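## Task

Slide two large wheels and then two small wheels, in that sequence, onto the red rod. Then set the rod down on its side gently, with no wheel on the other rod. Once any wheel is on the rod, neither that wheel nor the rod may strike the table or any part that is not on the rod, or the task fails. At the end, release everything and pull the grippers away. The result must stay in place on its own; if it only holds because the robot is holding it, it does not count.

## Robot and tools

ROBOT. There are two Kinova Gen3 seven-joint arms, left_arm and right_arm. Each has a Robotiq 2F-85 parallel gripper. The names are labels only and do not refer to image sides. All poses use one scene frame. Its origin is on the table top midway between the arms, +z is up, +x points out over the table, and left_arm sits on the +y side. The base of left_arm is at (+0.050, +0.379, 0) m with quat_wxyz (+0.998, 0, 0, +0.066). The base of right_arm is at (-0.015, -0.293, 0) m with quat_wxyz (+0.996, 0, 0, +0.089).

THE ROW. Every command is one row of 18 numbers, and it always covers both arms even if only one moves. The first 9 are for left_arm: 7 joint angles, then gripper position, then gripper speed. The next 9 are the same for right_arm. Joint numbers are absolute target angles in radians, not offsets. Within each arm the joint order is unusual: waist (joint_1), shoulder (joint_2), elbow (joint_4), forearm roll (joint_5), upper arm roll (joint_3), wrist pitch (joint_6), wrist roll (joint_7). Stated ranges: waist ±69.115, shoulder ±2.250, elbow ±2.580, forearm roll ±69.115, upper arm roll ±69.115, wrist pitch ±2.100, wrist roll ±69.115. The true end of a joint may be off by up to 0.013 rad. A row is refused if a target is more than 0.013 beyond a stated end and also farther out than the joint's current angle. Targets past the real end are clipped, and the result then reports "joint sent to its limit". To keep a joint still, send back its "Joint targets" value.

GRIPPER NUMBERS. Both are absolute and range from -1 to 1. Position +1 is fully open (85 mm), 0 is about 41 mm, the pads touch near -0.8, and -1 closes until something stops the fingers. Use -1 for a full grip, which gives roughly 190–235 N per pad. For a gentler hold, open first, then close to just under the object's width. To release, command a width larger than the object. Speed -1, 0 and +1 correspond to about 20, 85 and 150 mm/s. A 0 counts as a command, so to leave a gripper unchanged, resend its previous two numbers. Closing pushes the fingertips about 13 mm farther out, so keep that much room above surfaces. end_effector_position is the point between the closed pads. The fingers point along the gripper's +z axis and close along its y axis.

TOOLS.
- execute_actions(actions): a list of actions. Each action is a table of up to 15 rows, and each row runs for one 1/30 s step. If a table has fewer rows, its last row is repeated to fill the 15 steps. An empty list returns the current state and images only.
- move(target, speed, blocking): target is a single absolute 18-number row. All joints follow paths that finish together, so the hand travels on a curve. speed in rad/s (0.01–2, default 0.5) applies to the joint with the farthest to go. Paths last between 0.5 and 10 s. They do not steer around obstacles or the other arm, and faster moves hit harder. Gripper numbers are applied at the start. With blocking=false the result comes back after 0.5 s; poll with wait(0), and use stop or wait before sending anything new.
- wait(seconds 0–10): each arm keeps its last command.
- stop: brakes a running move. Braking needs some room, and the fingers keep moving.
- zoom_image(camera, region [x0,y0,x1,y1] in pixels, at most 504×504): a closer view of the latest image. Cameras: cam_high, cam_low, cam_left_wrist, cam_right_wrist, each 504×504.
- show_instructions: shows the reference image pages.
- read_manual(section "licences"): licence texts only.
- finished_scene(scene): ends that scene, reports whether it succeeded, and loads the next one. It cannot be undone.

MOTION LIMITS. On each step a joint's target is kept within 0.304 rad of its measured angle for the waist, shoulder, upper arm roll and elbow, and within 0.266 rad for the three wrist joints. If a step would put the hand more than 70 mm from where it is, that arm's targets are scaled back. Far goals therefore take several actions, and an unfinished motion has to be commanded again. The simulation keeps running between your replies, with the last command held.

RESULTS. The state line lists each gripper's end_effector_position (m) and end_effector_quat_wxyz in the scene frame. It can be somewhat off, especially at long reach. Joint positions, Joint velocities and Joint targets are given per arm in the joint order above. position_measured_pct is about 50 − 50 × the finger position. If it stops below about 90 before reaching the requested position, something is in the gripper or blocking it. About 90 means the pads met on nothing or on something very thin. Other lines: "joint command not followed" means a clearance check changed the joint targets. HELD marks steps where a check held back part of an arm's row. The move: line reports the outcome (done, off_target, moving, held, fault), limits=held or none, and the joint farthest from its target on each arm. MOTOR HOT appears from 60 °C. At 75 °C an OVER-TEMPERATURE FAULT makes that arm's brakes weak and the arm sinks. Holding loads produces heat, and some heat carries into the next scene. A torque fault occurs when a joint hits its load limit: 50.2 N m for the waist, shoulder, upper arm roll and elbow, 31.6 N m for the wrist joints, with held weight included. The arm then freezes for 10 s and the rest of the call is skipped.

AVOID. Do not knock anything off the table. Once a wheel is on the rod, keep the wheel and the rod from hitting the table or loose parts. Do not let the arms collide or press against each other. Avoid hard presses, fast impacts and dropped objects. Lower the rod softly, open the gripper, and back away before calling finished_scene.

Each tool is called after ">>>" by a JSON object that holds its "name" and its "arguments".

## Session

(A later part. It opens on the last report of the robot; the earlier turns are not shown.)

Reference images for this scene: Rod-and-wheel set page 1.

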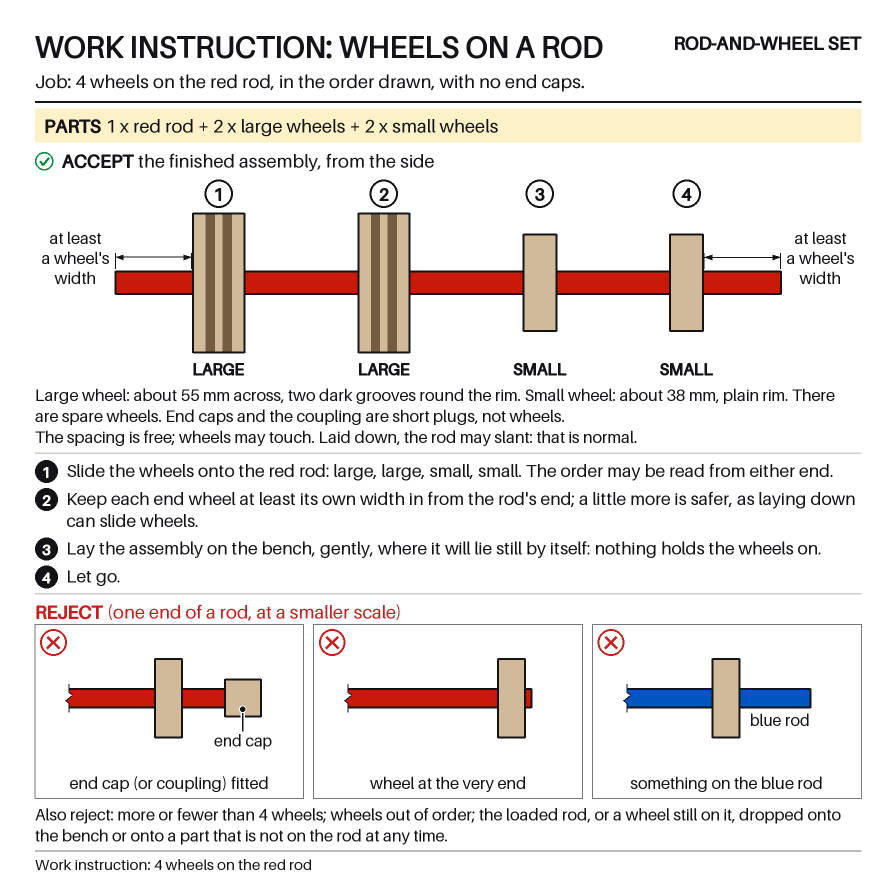

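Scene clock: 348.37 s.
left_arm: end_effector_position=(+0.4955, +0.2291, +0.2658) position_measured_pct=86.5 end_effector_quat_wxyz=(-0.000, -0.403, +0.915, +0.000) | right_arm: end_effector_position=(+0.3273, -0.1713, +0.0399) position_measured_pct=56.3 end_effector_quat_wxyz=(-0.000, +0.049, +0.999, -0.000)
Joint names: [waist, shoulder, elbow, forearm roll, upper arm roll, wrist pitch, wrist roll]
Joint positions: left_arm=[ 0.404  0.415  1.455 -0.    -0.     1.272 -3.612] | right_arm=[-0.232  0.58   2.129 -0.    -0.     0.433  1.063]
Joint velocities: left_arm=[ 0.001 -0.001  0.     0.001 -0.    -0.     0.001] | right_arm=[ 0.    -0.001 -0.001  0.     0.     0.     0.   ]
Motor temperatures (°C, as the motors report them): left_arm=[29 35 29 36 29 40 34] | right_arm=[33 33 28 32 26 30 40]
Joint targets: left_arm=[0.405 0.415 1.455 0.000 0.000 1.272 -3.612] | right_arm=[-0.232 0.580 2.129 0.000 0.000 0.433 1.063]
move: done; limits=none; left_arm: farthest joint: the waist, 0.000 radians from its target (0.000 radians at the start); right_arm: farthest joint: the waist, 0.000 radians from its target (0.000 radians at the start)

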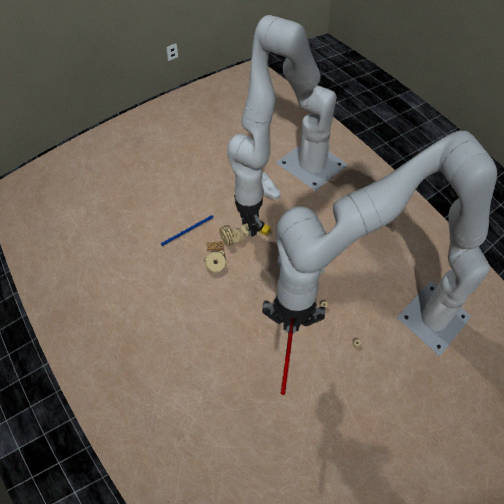

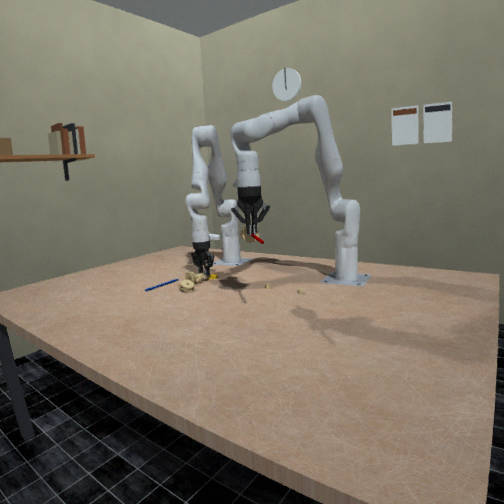

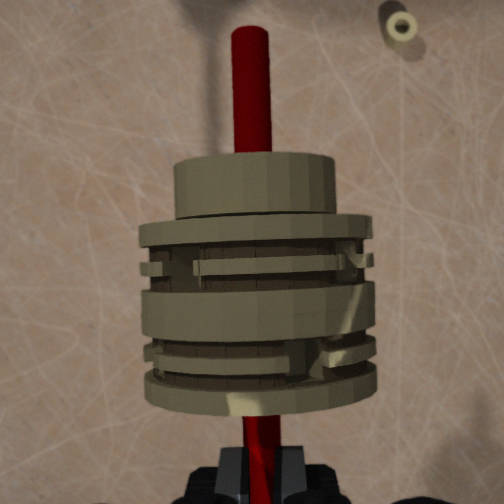

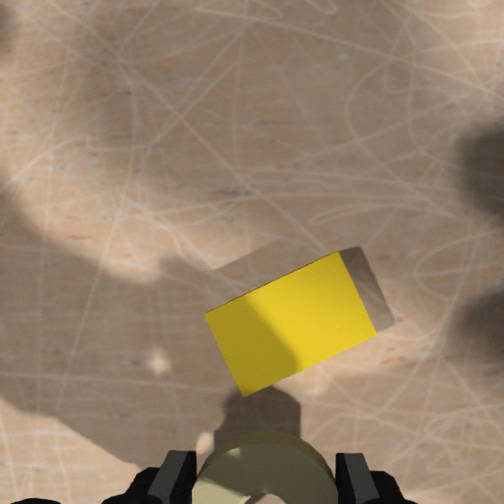

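>>> {"name": "move", "arguments": {"target": [0.4045,0.4146,1.4552,0,0,1.2718,-3.6116,-1,-0.7, -0.245,0.4917,2.1403,0,0,0.5096,1.063,-1,-0.5], "speed": 0.08}}

>>> {"name": "zoom_image", "arguments": {"camera": "cam_high", "region": [190,180,300,290]}}

Scene clock: 355.20 s.
left_arm: end_effector_position=(+0.4955, +0.2291, +0.2658) position_measured_pct=86.5 end_effector_quat_wxyz=(-0.000, -0.403, +0.915, +0.000) | right_arm: end_effector_position=(+0.3160, -0.1711, +0.0699) position_measured_pct=56.3 end_effector_quat_wxyz=(-0.000, +0.042, +0.999, -0.000)
Joint names: [waist, shoulder, elbow, forearm roll, upper arm roll, wrist pitch, wrist roll]
Joint positions: left_arm=[ 0.405  0.415  1.455 -0.    -0.     1.272 -3.612] | right_arm=[-0.245  0.492  2.14  -0.    -0.     0.51   1.063]
Joint velocities: left_arm=[-0.     0.001  0.     0.001 -0.    -0.001 -0.   ] | right_arm=[-0.001 -0.003  0.001 -0.     0.     0.     0.   ]
Motor temperatures (°C, as the motors report them): left_arm=[29 35 29 36 29 40 34] | right_arm=[33 33 28 32 26 30 40]
Joint targets: left_arm=[0.405 0.415 1.455 0.000 0.000 1.272 -3.612] | right_arm=[-0.245 0.492 2.140 0.000 0.000 0.510 1.063]
move: done; limits=none; left_arm: farthest joint: the waist, 0.000 radians from its target (0.000 radians at the start); right_arm: farthest joint: the waist, 0.000 radians from its target (0.013 radians at the start)

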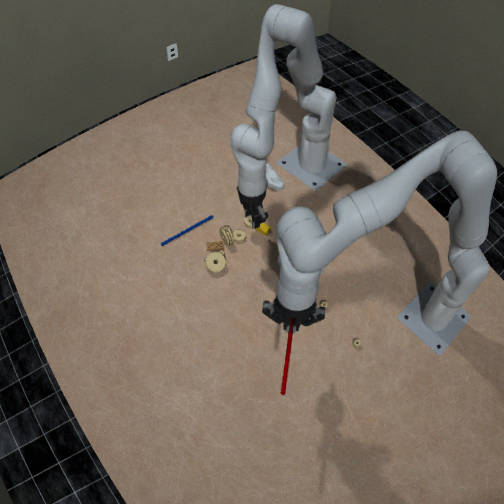

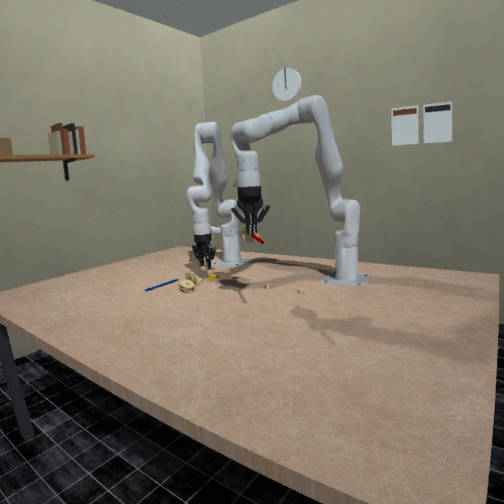

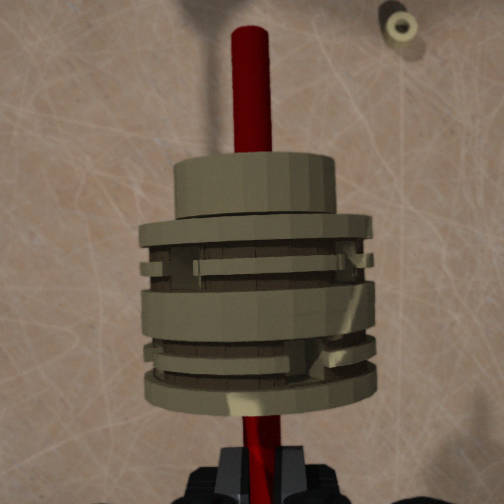

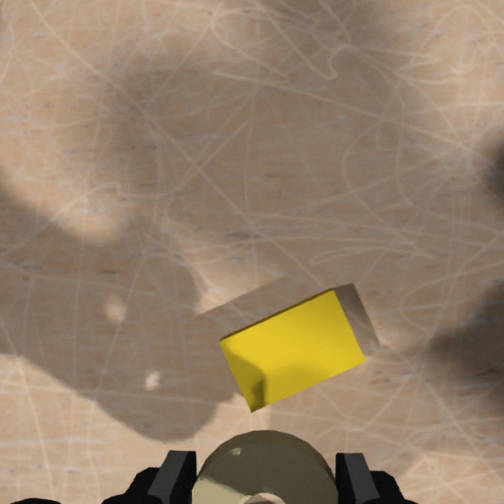

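Region (190, 180, 300, 290) of cam_high's 504x504 image, scaled by 4.582, with more detail than that image has.

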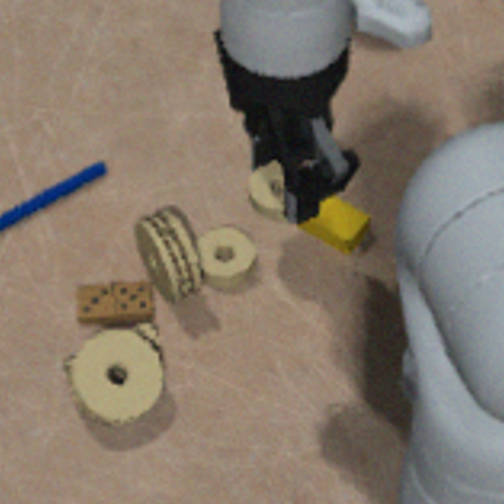

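>>> {"name": "move", "arguments": {"target": [0.4045,0.4146,1.4552,0,0,1.2718,-3.6116,-1,-0.7, -0.245,0.3138,2.0489,0,0,0.7789,1.063,-1,-0.5], "speed": 0.5}}

>>> {"name": "move", "arguments": {"target": [0.4045,0.4146,1.4552,0,0,1.2718,-3.6116,-1,-0.7, -0.660,0.8635,2.5066,0,0,-1.7993,0,-1,-0.5], "speed": 1.0}}

>>> {"name": "move", "arguments": {"target": [0.4045,0.4146,1.4552,0,0,1.2718,-3.6116,-1,-0.7, -0.660,0.842,2.3897,0,0,-1.6609,0,-1,-0.5], "speed": 0.2}}

>>> {"name": "zoom_image", "arguments": {"camera": "cam_right_wrist", "region": [200,424,340,504]}}

>>> {"name": "zoom_image", "arguments": {"camera": "cam_left_wrist", "region": [100,0,400,120]}}

Scene clock: 361.43 s.
left_arm: end_effector_position=(+0.4955, +0.2291, +0.2658) position_measured_pct=86.5 end_effector_quat_wxyz=(-0.000, -0.403, +0.915, +0.000) | right_arm: end_effector_position=(+0.3149, -0.1716, +0.1499) position_measured_pct=56.3 end_effector_quat_wxyz=(-0.000, +0.042, +0.999, -0.000)
Joint names: [waist, shoulder, elbow, forearm roll, upper arm roll, wrist pitch, wrist roll]
Joint positions: left_arm=[ 0.405  0.415  1.455 -0.    -0.     1.272 -3.612] | right_arm=[-0.245  0.314  2.049  0.     0.     0.779  1.063]
Joint velocities: left_arm=[ 0.001  0.     0.    -0.    -0.001 -0.    -0.   ] | right_arm=[-0.    -0.003 -0.     0.    -0.     0.    -0.   ]
Motor temperatures (°C, as the motors report them): left_arm=[29 35 29 36 29 40 34] | right_arm=[33 33 28 32 26 30 40]
Joint targets: left_arm=[0.405 0.415 1.455 0.000 0.000 1.272 -3.612] | right_arm=[-0.245 0.314 2.049 0.000 0.000 0.779 1.063]
move: done; limits=none; left_arm: farthest joint: the waist, 0.000 radians from its target (0.000 radians at the start); right_arm: farthest joint: the waist, 0.000 radians from its target (0.000 radians at the start)

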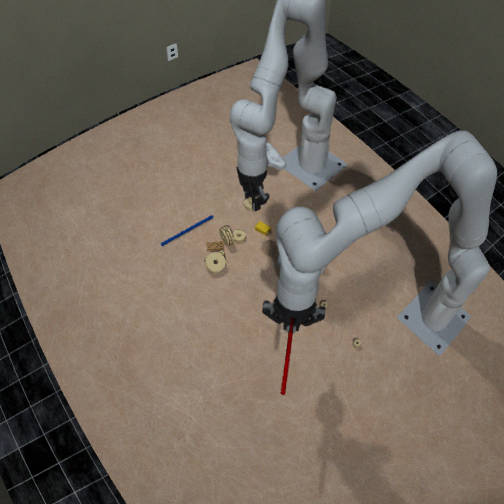

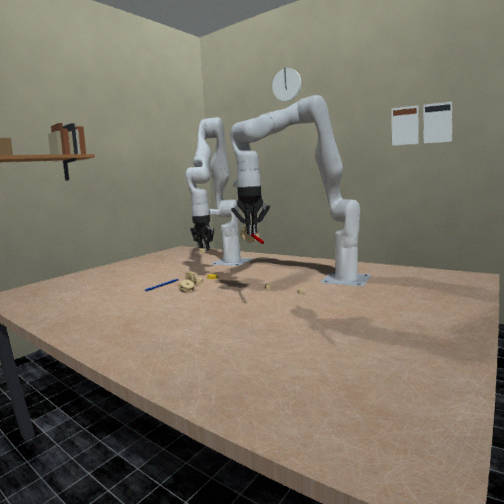

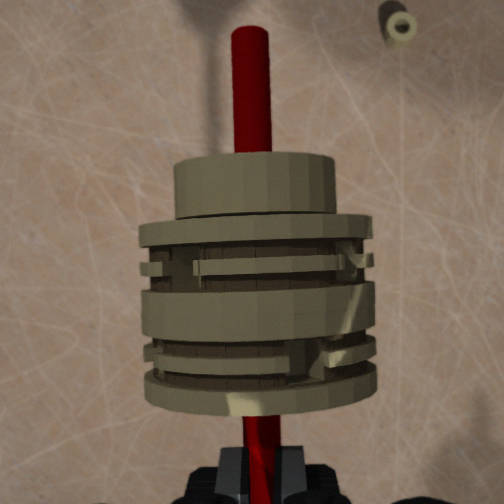

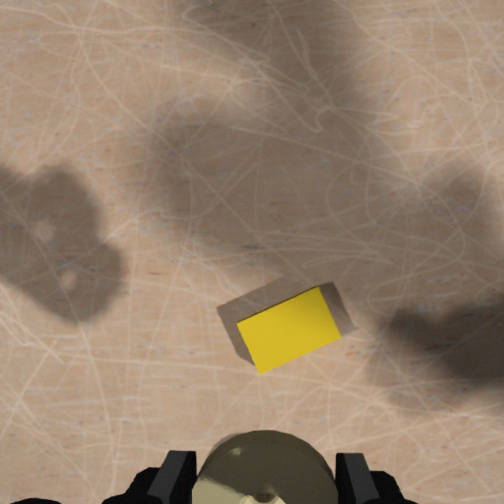

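Scene clock: 364.60 s.
left_arm: end_effector_position=(+0.4955, +0.2291, +0.2658) position_measured_pct=86.5 end_effector_quat_wxyz=(-0.000, -0.403, +0.915, +0.000) | right_arm: end_effector_position=(+0.3778, +0.1066, +0.2522) position_measured_pct=56.3 end_effector_quat_wxyz=(+0.253, +0.253, +0.660, +0.660)
Joint names: [waist, shoulder, elbow, forearm roll, upper arm roll, wrist pitch, wrist roll]
Joint positions: left_arm=[ 0.405  0.415  1.455 -0.    -0.     1.272 -3.612] | right_arm=[-0.66   0.863  2.507  0.    -0.    -1.799  0.   ]
Joint velocities: left_arm=[ 0. -0. -0. -0.  0.  0.  0.] | right_arm=[-0.002  0.003  0.001  0.     0.    -0.    -0.   ]
Motor temperatures (°C, as the motors report them): left_arm=[29 35 29 36 29 40 34] | right_arm=[33 33 28 32 26 30 40]
Joint targets: left_arm=[0.405 0.415 1.455 0.000 0.000 1.272 -3.612] | right_arm=[-0.660 0.864 2.507 0.000 0.000 -1.799 0.000]
move: done; limits=none; left_arm: farthest joint: the waist, 0.000 radians from its target (0.000 radians at the start); right_arm: farthest joint: the waist, 0.000 radians from its target (0.415 radians at the start)

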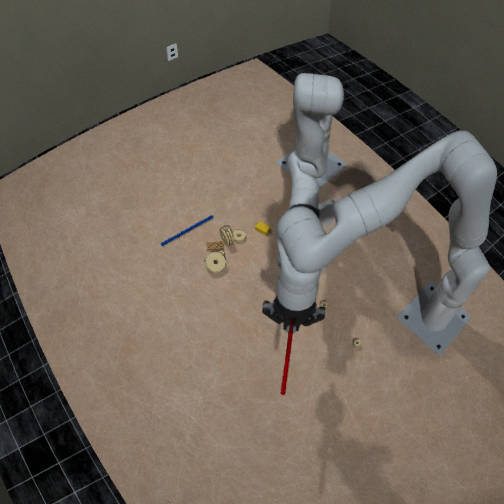

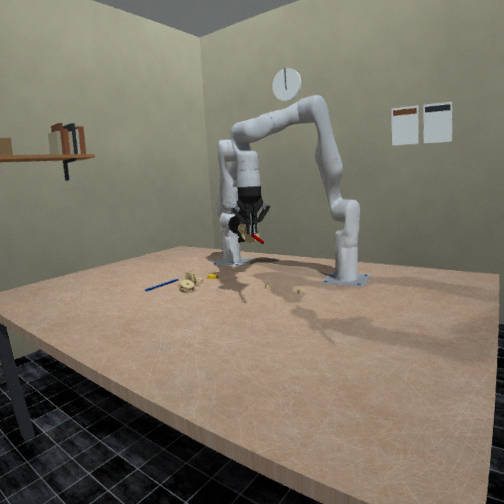

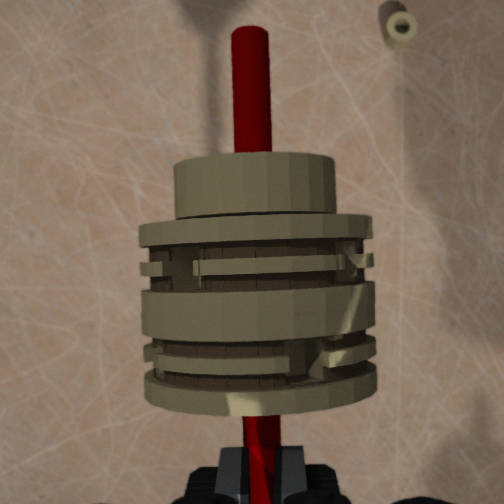

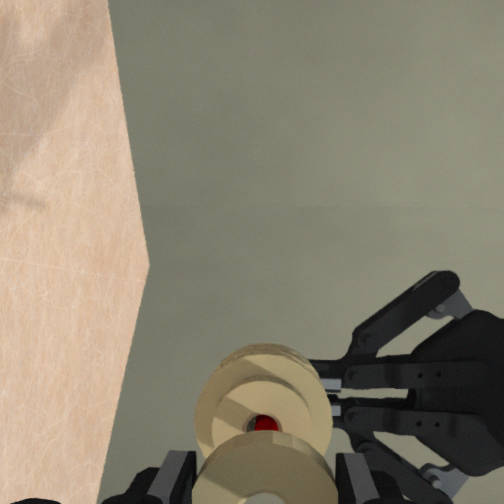

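Scene clock: 365.63 s.
left_arm: end_effector_position=(+0.4955, +0.2291, +0.2658) position_measured_pct=86.5 end_effector_quat_wxyz=(-0.000, -0.403, +0.915, +0.000) | right_arm: end_effector_position=(+0.4024, +0.1342, +0.2519) position_measured_pct=56.3 end_effector_quat_wxyz=(+0.253, +0.253, +0.660, +0.660)
Joint names: [waist, shoulder, elbow, forearm roll, upper arm roll, wrist pitch, wrist roll]
Joint positions: left_arm=[ 0.404  0.415  1.455 -0.    -0.     1.272 -3.612] | right_arm=[-0.66   0.842  2.39  -0.     0.    -1.661 -0.   ]
Joint velocities: left_arm=[ 0.    -0.    -0.    -0.001 -0.     0.    -0.001] | right_arm=[ 0.    -0.001 -0.002  0.    -0.     0.    -0.   ]
Motor temperatures (°C, as the motors report them): left_arm=[29 35 29 36 29 40 34] | right_arm=[33 33 28 32 26 30 40]
Joint targets: left_arm=[0.405 0.415 1.455 0.000 0.000 1.272 -3.612] | right_arm=[-0.660 0.842 2.390 0.000 0.000 -1.661 0.000]
move: done; limits=none; left_arm: farthest joint: the waist, 0.000 radians from its target (0.000 radians at the start); right_arm: farthest joint: the waist, 0.000 radians from its target (0.000 radians at the start)

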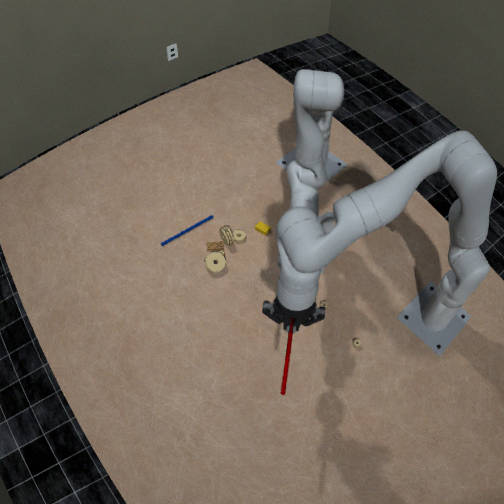

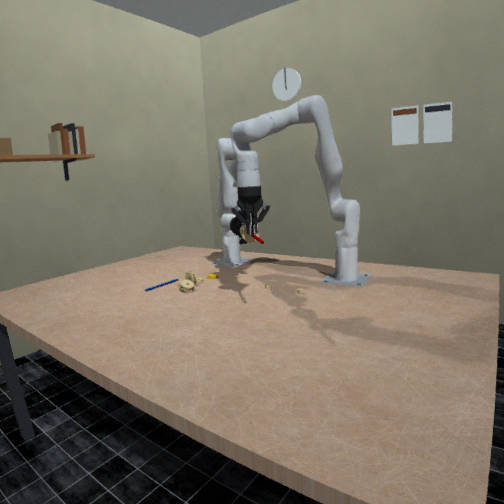

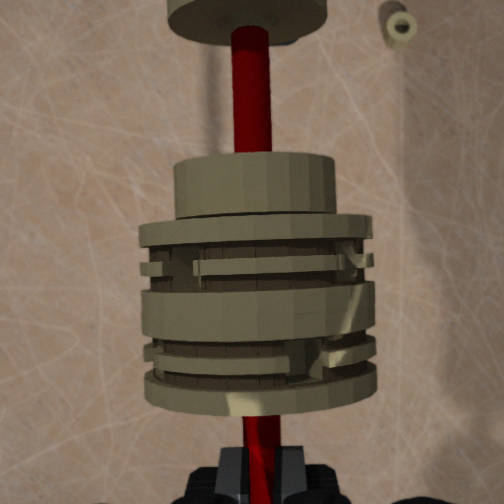

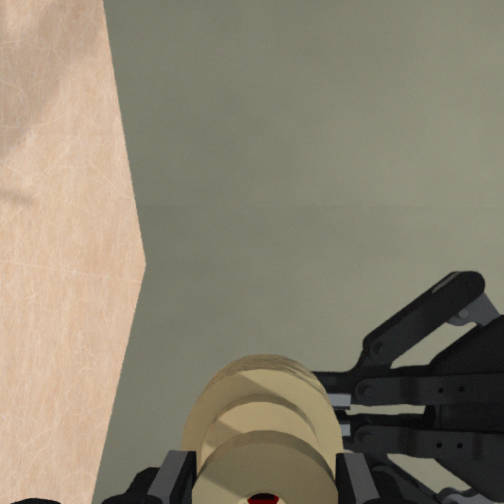

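Region (200, 424, 340, 504) of cam_right_wrist's 504x504 image, scaled by 3.600; it fills the top 288 rows of this view, and the rest is white.

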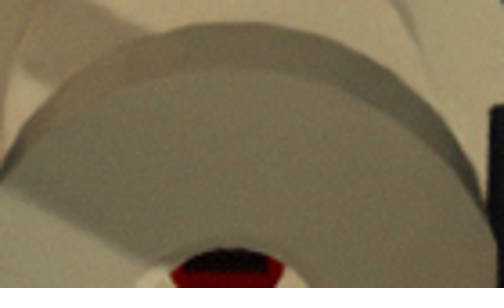

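Region (100, 0, 400, 120) of cam_left_wrist's 504x504 image, scaled by 1.680; it fills the top 202 rows of this view, and the rest is white.

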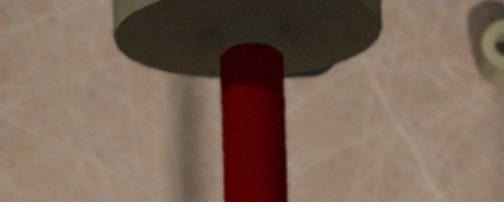

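>>> {"name": "execute_actions", "arguments": {"actions": []}}

Scene clock: 376.87 s.
left_arm: end_effector_position=(+0.4955, +0.2291, +0.2658) position_measured_pct=86.5 end_effector_quat_wxyz=(-0.000, -0.403, +0.915, +0.000) | right_arm: end_effector_position=(+0.4025, +0.1342, +0.2519) position_measured_pct=56.3 end_effector_quat_wxyz=(+0.253, +0.253, +0.660, +0.660)
Joint names: [waist, shoulder, elbow, forearm roll, upper arm roll, wrist pitch, wrist roll]
Joint positions: left_arm=[ 0.404  0.415  1.455 -0.    -0.     1.272 -3.612] | right_arm=[-0.66   0.842  2.39  -0.     0.    -1.661  0.   ]
Joint velocities: left_arm=[-0.001 -0.001 -0.     0.     0.     0.001  0.   ] | right_arm=[ 0. -0.  0.  0. -0.  0.  0.]
Motor temperatures (°C, as the motors report them): left_arm=[29 35 29 36 29 40 34] | right_arm=[33 33 28 32 26 30 40]
Joint targets: left_arm=[0.405 0.415 1.455 0.000 0.000 1.272 -3.612] | right_arm=[-0.660 0.842 2.390 0.000 0.000 -1.661 0.000]

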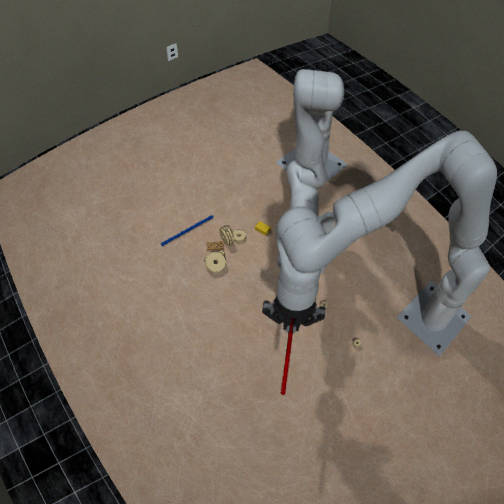

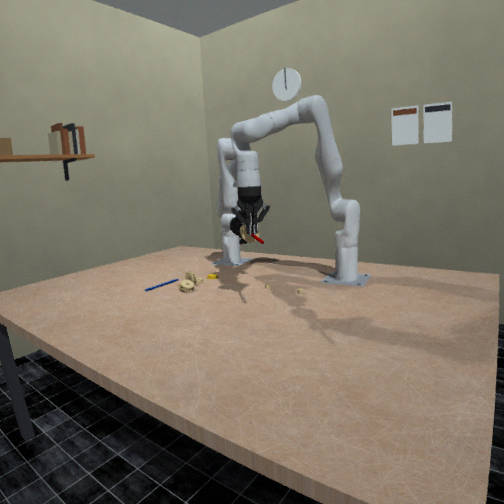

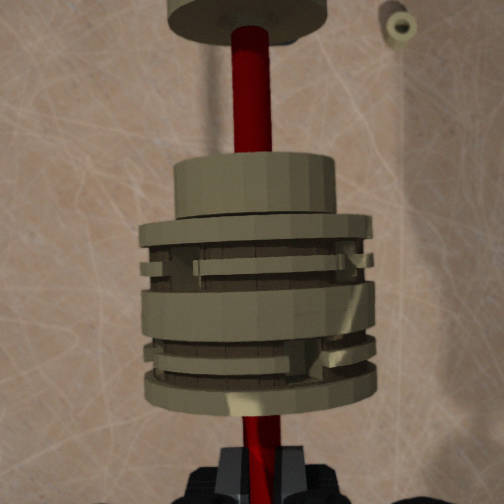

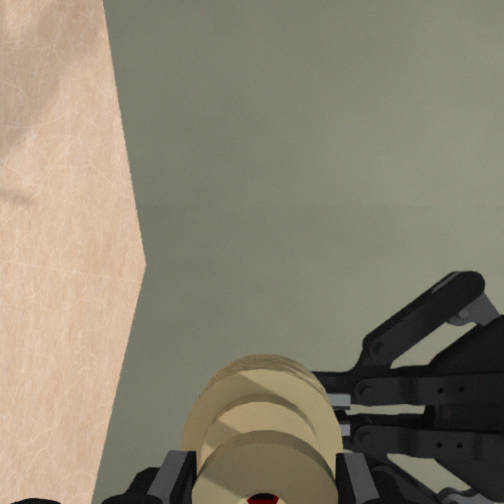

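>>> {"name": "move", "arguments": {"target": [0.4045,0.4146,1.4552,0,0,1.2718,-3.6116,-1,-0.7,-0.661,0.8394,2.3644,0,0,-1.6330,0,-1,-0.5], "speed": 0.03}}

Scene clock: 379.97 s.
left_arm: end_effector_position=(+0.4955, +0.2291, +0.2658) position_measured_pct=86.5 end_effector_quat_wxyz=(-0.000, -0.403, +0.915, +0.000) | right_arm: end_effector_position=(+0.4074, +0.1406, +0.2521) position_measured_pct=56.3 end_effector_quat_wxyz=(+0.253, +0.253, +0.660, +0.660)
Joint names: [waist, shoulder, elbow, forearm roll, upper arm roll, wrist pitch, wrist roll]
Joint positions: left_arm=[ 0.405  0.415  1.455 -0.    -0.     1.272 -3.612] | right_arm=[-0.661  0.839  2.364 -0.    -0.    -1.633 -0.   ]
Joint velocities: left_arm=[ 0. -0. -0. -0.  0. -0.  0.] | right_arm=[-0.    -0.    -0.001 -0.     0.     0.     0.   ]
Motor temperatures (°C, as the motors report them): left_arm=[29 35 29 36 29 40 34] | right_arm=[33 33 28 32 26 30 40]
Joint targets: left_arm=[0.405 0.415 1.455 0.000 0.000 1.272 -3.612] | right_arm=[-0.661 0.839 2.364 0.000 0.000 -1.633 0.000]
move: done; limits=none; left_arm: farthest joint: the waist, 0.000 radians from its target (0.000 radians at the start); right_arm: farthest joint: the waist, 0.000 radians from its target (0.001 radians at the start)

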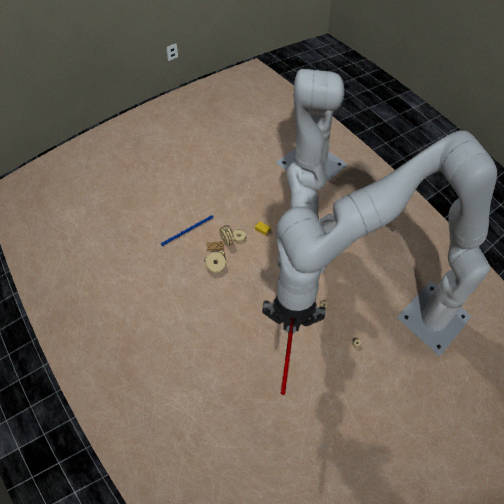

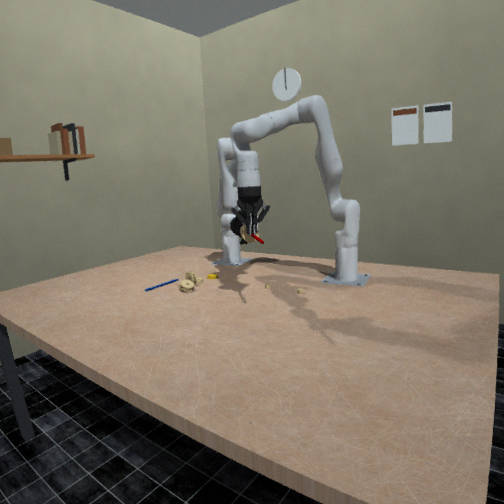

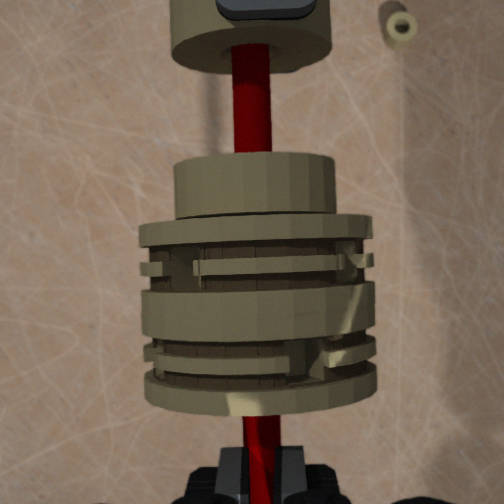

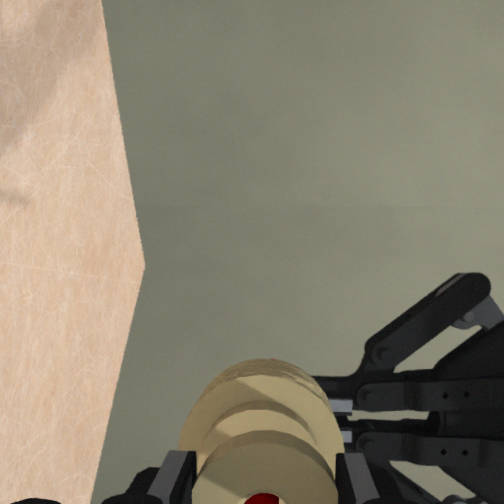

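>>> {"name": "move", "arguments": {"target": [0.4045,0.4146,1.4552,0,0,1.2718,-3.6116,-1,-0.7,-0.661,0.8378,2.2850,0,0,-1.5520,0,-1,-0.5], "speed": 0.05}}

Scene clock: 383.57 s.
left_arm: end_effector_position=(+0.4955, +0.2291, +0.2658) position_measured_pct=86.5 end_effector_quat_wxyz=(-0.000, -0.403, +0.915, +0.000) | right_arm: end_effector_position=(+0.4241, +0.1592, +0.2520) position_measured_pct=56.3 end_effector_quat_wxyz=(+0.253, +0.253, +0.660, +0.660)
Joint names: [waist, shoulder, elbow, forearm roll, upper arm roll, wrist pitch, wrist roll]
Joint positions: left_arm=[ 0.405  0.415  1.455 -0.    -0.     1.272 -3.612] | right_arm=[-0.661  0.838  2.285 -0.    -0.    -1.552  0.   ]
Joint velocities: left_arm=[ 0.001 -0.001  0.     0.    -0.    -0.    -0.   ] | right_arm=[-0.     0.    -0.001  0.001 -0.     0.    -0.   ]
Motor temperatures (°C, as the motors report them): left_arm=[29 35 29 36 29 40 34] | right_arm=[33 33 28 32 26 30 40]
Joint targets: left_arm=[0.405 0.415 1.455 0.000 0.000 1.272 -3.612] | right_arm=[-0.661 0.838 2.285 0.000 0.000 -1.552 0.000]
move: done; limits=none; left_arm: farthest joint: the waist, 0.000 radians from its target (0.000 radians at the start); right_arm: farthest joint: the waist, 0.000 radians from its target (0.000 radians at the start)

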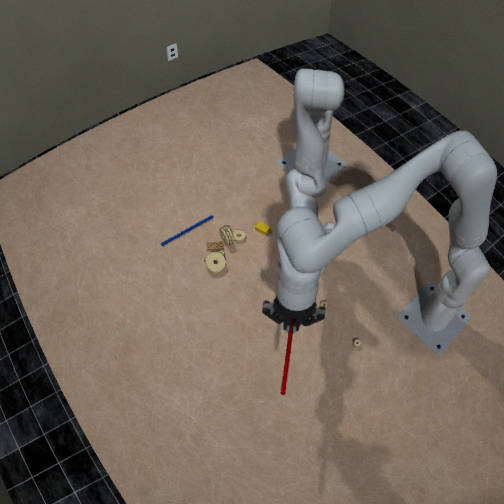

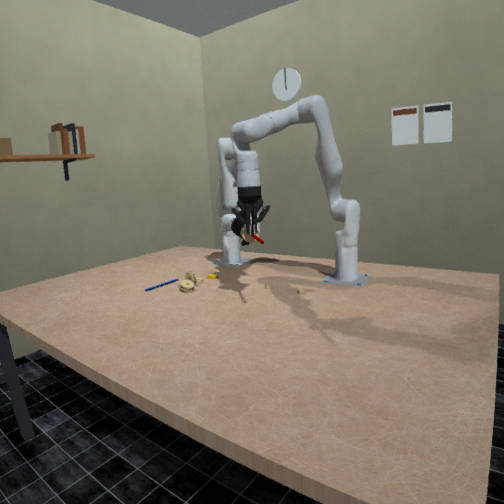

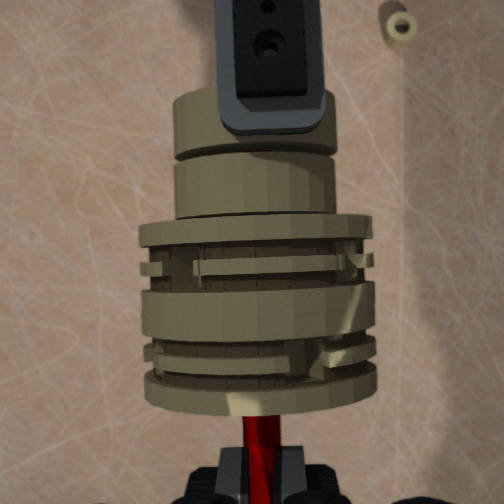

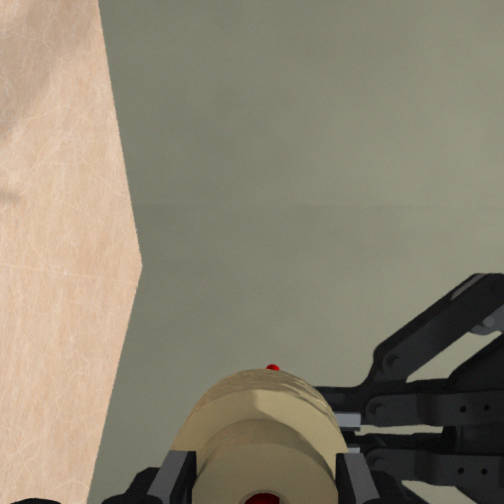

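>>> {"name": "move", "arguments": {"target": [0.4045,0.4146,1.4552,0,0,1.2718,-3.6116,-1,-0.7,-0.661,0.8386,2.2626,0,0,-1.5304,0,-1,-0.5], "speed": 0.03}}

>>> {"name": "execute_actions", "arguments": {"actions": [[[0.4045,0.4146,1.4552,0,0,1.2718,-3.6116,-1,-0.7,-0.661,0.8386,2.2626,0,0,-1.5304,0,0.3,-0.6]],[[0.4045,0.4146,1.4552,0,0,1.2718,-3.6116,-1,-0.7,-0.661,0.8386,2.2626,0,0,-1.5304,0,0.3,-0.6]]]}}

Scene clock: 391.03 s.
left_arm: end_effector_position=(+0.4956, +0.2293, +0.2657) position_measured_pct=86.5 end_effector_quat_wxyz=(-0.000, -0.403, +0.915, +0.000) | right_arm: end_effector_position=(+0.4287, +0.1643, +0.2519) position_measured_pct=56.3 end_effector_quat_wxyz=(+0.253, +0.253, +0.660, +0.660)
Joint names: [waist, shoulder, elbow, forearm roll, upper arm roll, wrist pitch, wrist roll]
Joint positions: left_arm=[ 0.404  0.415  1.455 -0.    -0.     1.272 -3.612] | right_arm=[-0.661  0.839  2.263 -0.     0.    -1.53  -0.   ]
Joint velocities: left_arm=[ 0.     0.     0.     0.001 -0.    -0.    -0.001] | right_arm=[ 0.     0.    -0.001 -0.    -0.     0.001  0.   ]
Motor temperatures (°C, as the motors report them): left_arm=[29 35 29 36 29 40 34] | right_arm=[33 33 28 32 26 30 40]
Joint targets: left_arm=[0.405 0.415 1.455 0.000 0.000 1.272 -3.612] | right_arm=[-0.661 0.839 2.263 0.000 0.000 -1.530 0.000]
move: done; limits=none; left_arm: farthest joint: the waist, 0.000 radians from its target (0.000 radians at the start); right_arm: farthest joint: the waist, 0.000 radians from its target (0.000 radians at the start)

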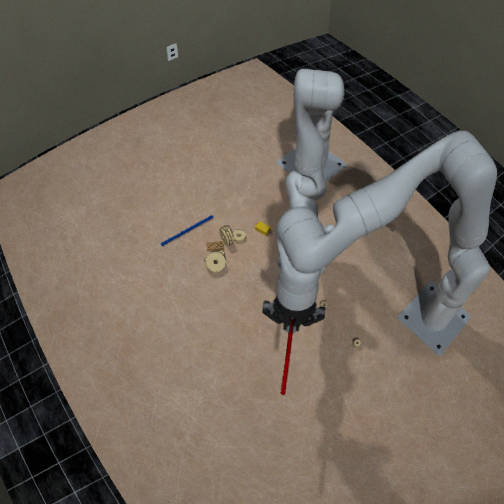

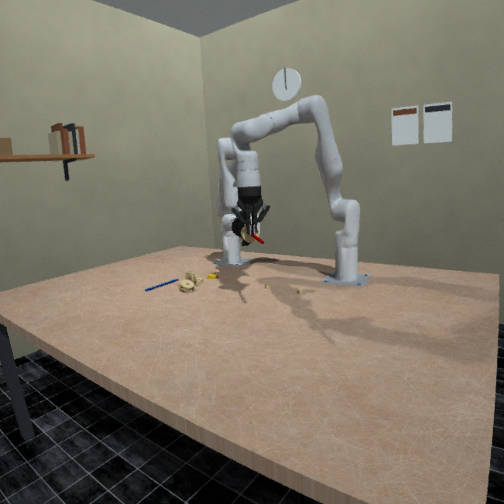

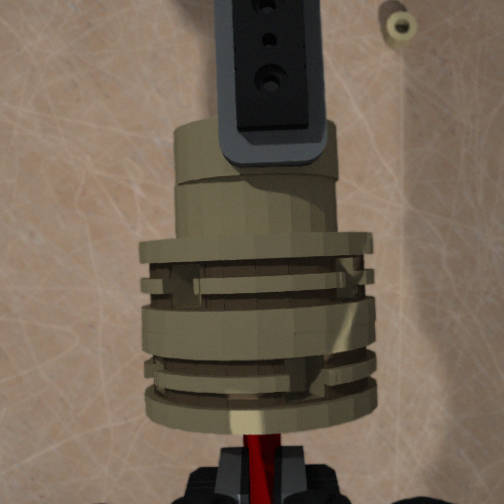

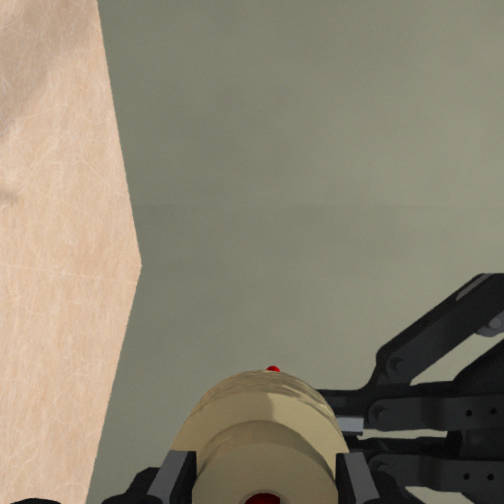

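Scene clock: 392.03 s.
left_arm: end_effector_position=(+0.4955, +0.2291, +0.2657) position_measured_pct=86.5 end_effector_quat_wxyz=(-0.000, -0.403, +0.915, +0.000) | right_arm: end_effector_position=(+0.4288, +0.1644, +0.2520) position_measured_pct=34.9 end_effector_quat_wxyz=(+0.253, +0.253, +0.660, +0.660)
Joint names: [waist, shoulder, elbow, forearm roll, upper arm roll, wrist pitch, wrist roll]
Joint positions: left_arm=[ 0.404  0.415  1.456 -0.    -0.     1.272 -3.612] | right_arm=[-0.661  0.839  2.263 -0.     0.    -1.53  -0.   ]
Joint velocities: left_arm=[-0.001  0.    -0.001  0.    -0.    -0.     0.   ] | right_arm=[ 0.001  0.    -0.001 -0.    -0.     0.     0.   ]
Motor temperatures (°C, as the motors report them): left_arm=[29 35 29 36 29 40 34] | right_arm=[33 33 28 32 26 30 40]
Joint targets: left_arm=[0.405 0.415 1.455 0.000 0.000 1.272 -3.612] | right_arm=[-0.661 0.839 2.263 0.000 0.000 -1.530 0.000]
Step readings (joint positions; steps 1 to 15: 1st action; 16 to 30: 2nd action):
0: left_arm=[0.404 0.415 1.455 -0.000 -0.000 1.272 -3.612] | right_arm=[-0.661 0.839 2.263 -0.000 0.000 -1.530 -0.000]
1: left_arm=[0.404 0.415 1.455 -0.000 -0.000 1.272 -3.612] | right_arm=[-0.661 0.839 2.263 -0.000 0.000 -1.530 -0.000]
2: left_arm=[0.404 0.415 1.455 -0.000 -0.000 1.272 -3.612] | right_arm=[-0.661 0.839 2.263 -0.000 0.000 -1.530 -0.000]
4: left_arm=[0.404 0.415 1.455 -0.000 -0.000 1.272 -3.612] | right_arm=[-0.661 0.839 2.263 -0.000 0.000 -1.530 -0.000]
8: left_arm=[0.404 0.415 1.455 -0.000 -0.000 1.272 -3.612] | right_arm=[-0.661 0.839 2.263 -0.000 -0.000 -1.530 0.000]
15: left_arm=[0.404 0.415 1.456 -0.000 -0.000 1.272 -3.612] | right_arm=[-0.661 0.839 2.263 -0.000 0.000 -1.530 0.000]
16: left_arm=[0.404 0.415 1.456 -0.000 -0.000 1.272 -3.612] | right_arm=[-0.661 0.839 2.263 0.000 0.000 -1.530 -0.000]
17: left_arm=[0.404 0.415 1.456 -0.000 -0.000 1.272 -3.612] | right_arm=[-0.661 0.839 2.263 -0.000 0.000 -1.530 0.000]
19: left_arm=[0.404 0.415 1.456 -0.000 -0.000 1.272 -3.612] | right_arm=[-0.661 0.839 2.263 -0.000 0.000 -1.530 0.000]
23: left_arm=[0.404 0.415 1.456 -0.000 -0.000 1.272 -3.612] | right_arm=[-0.661 0.839 2.263 -0.000 0.000 -1.530 -0.000]
30: Joint positions above

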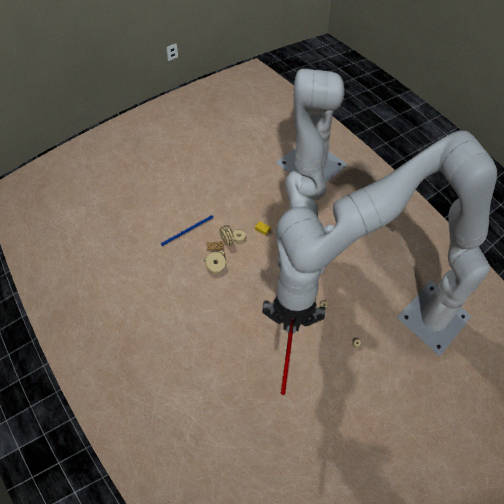

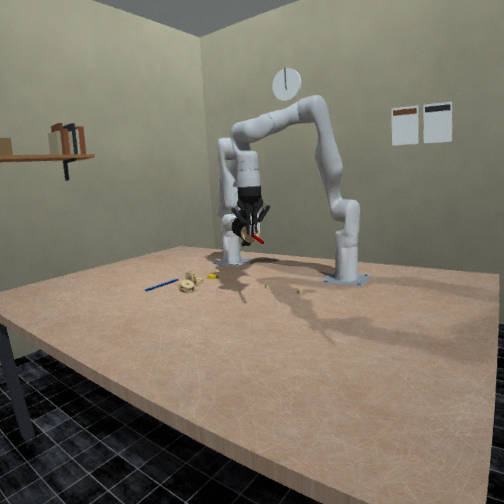

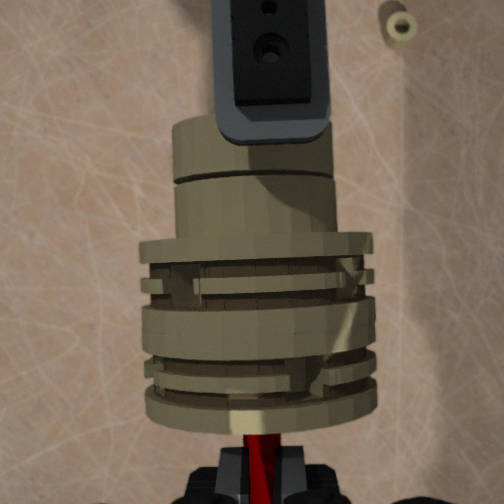

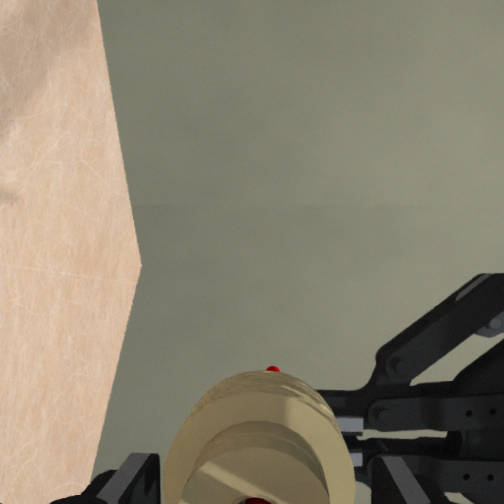

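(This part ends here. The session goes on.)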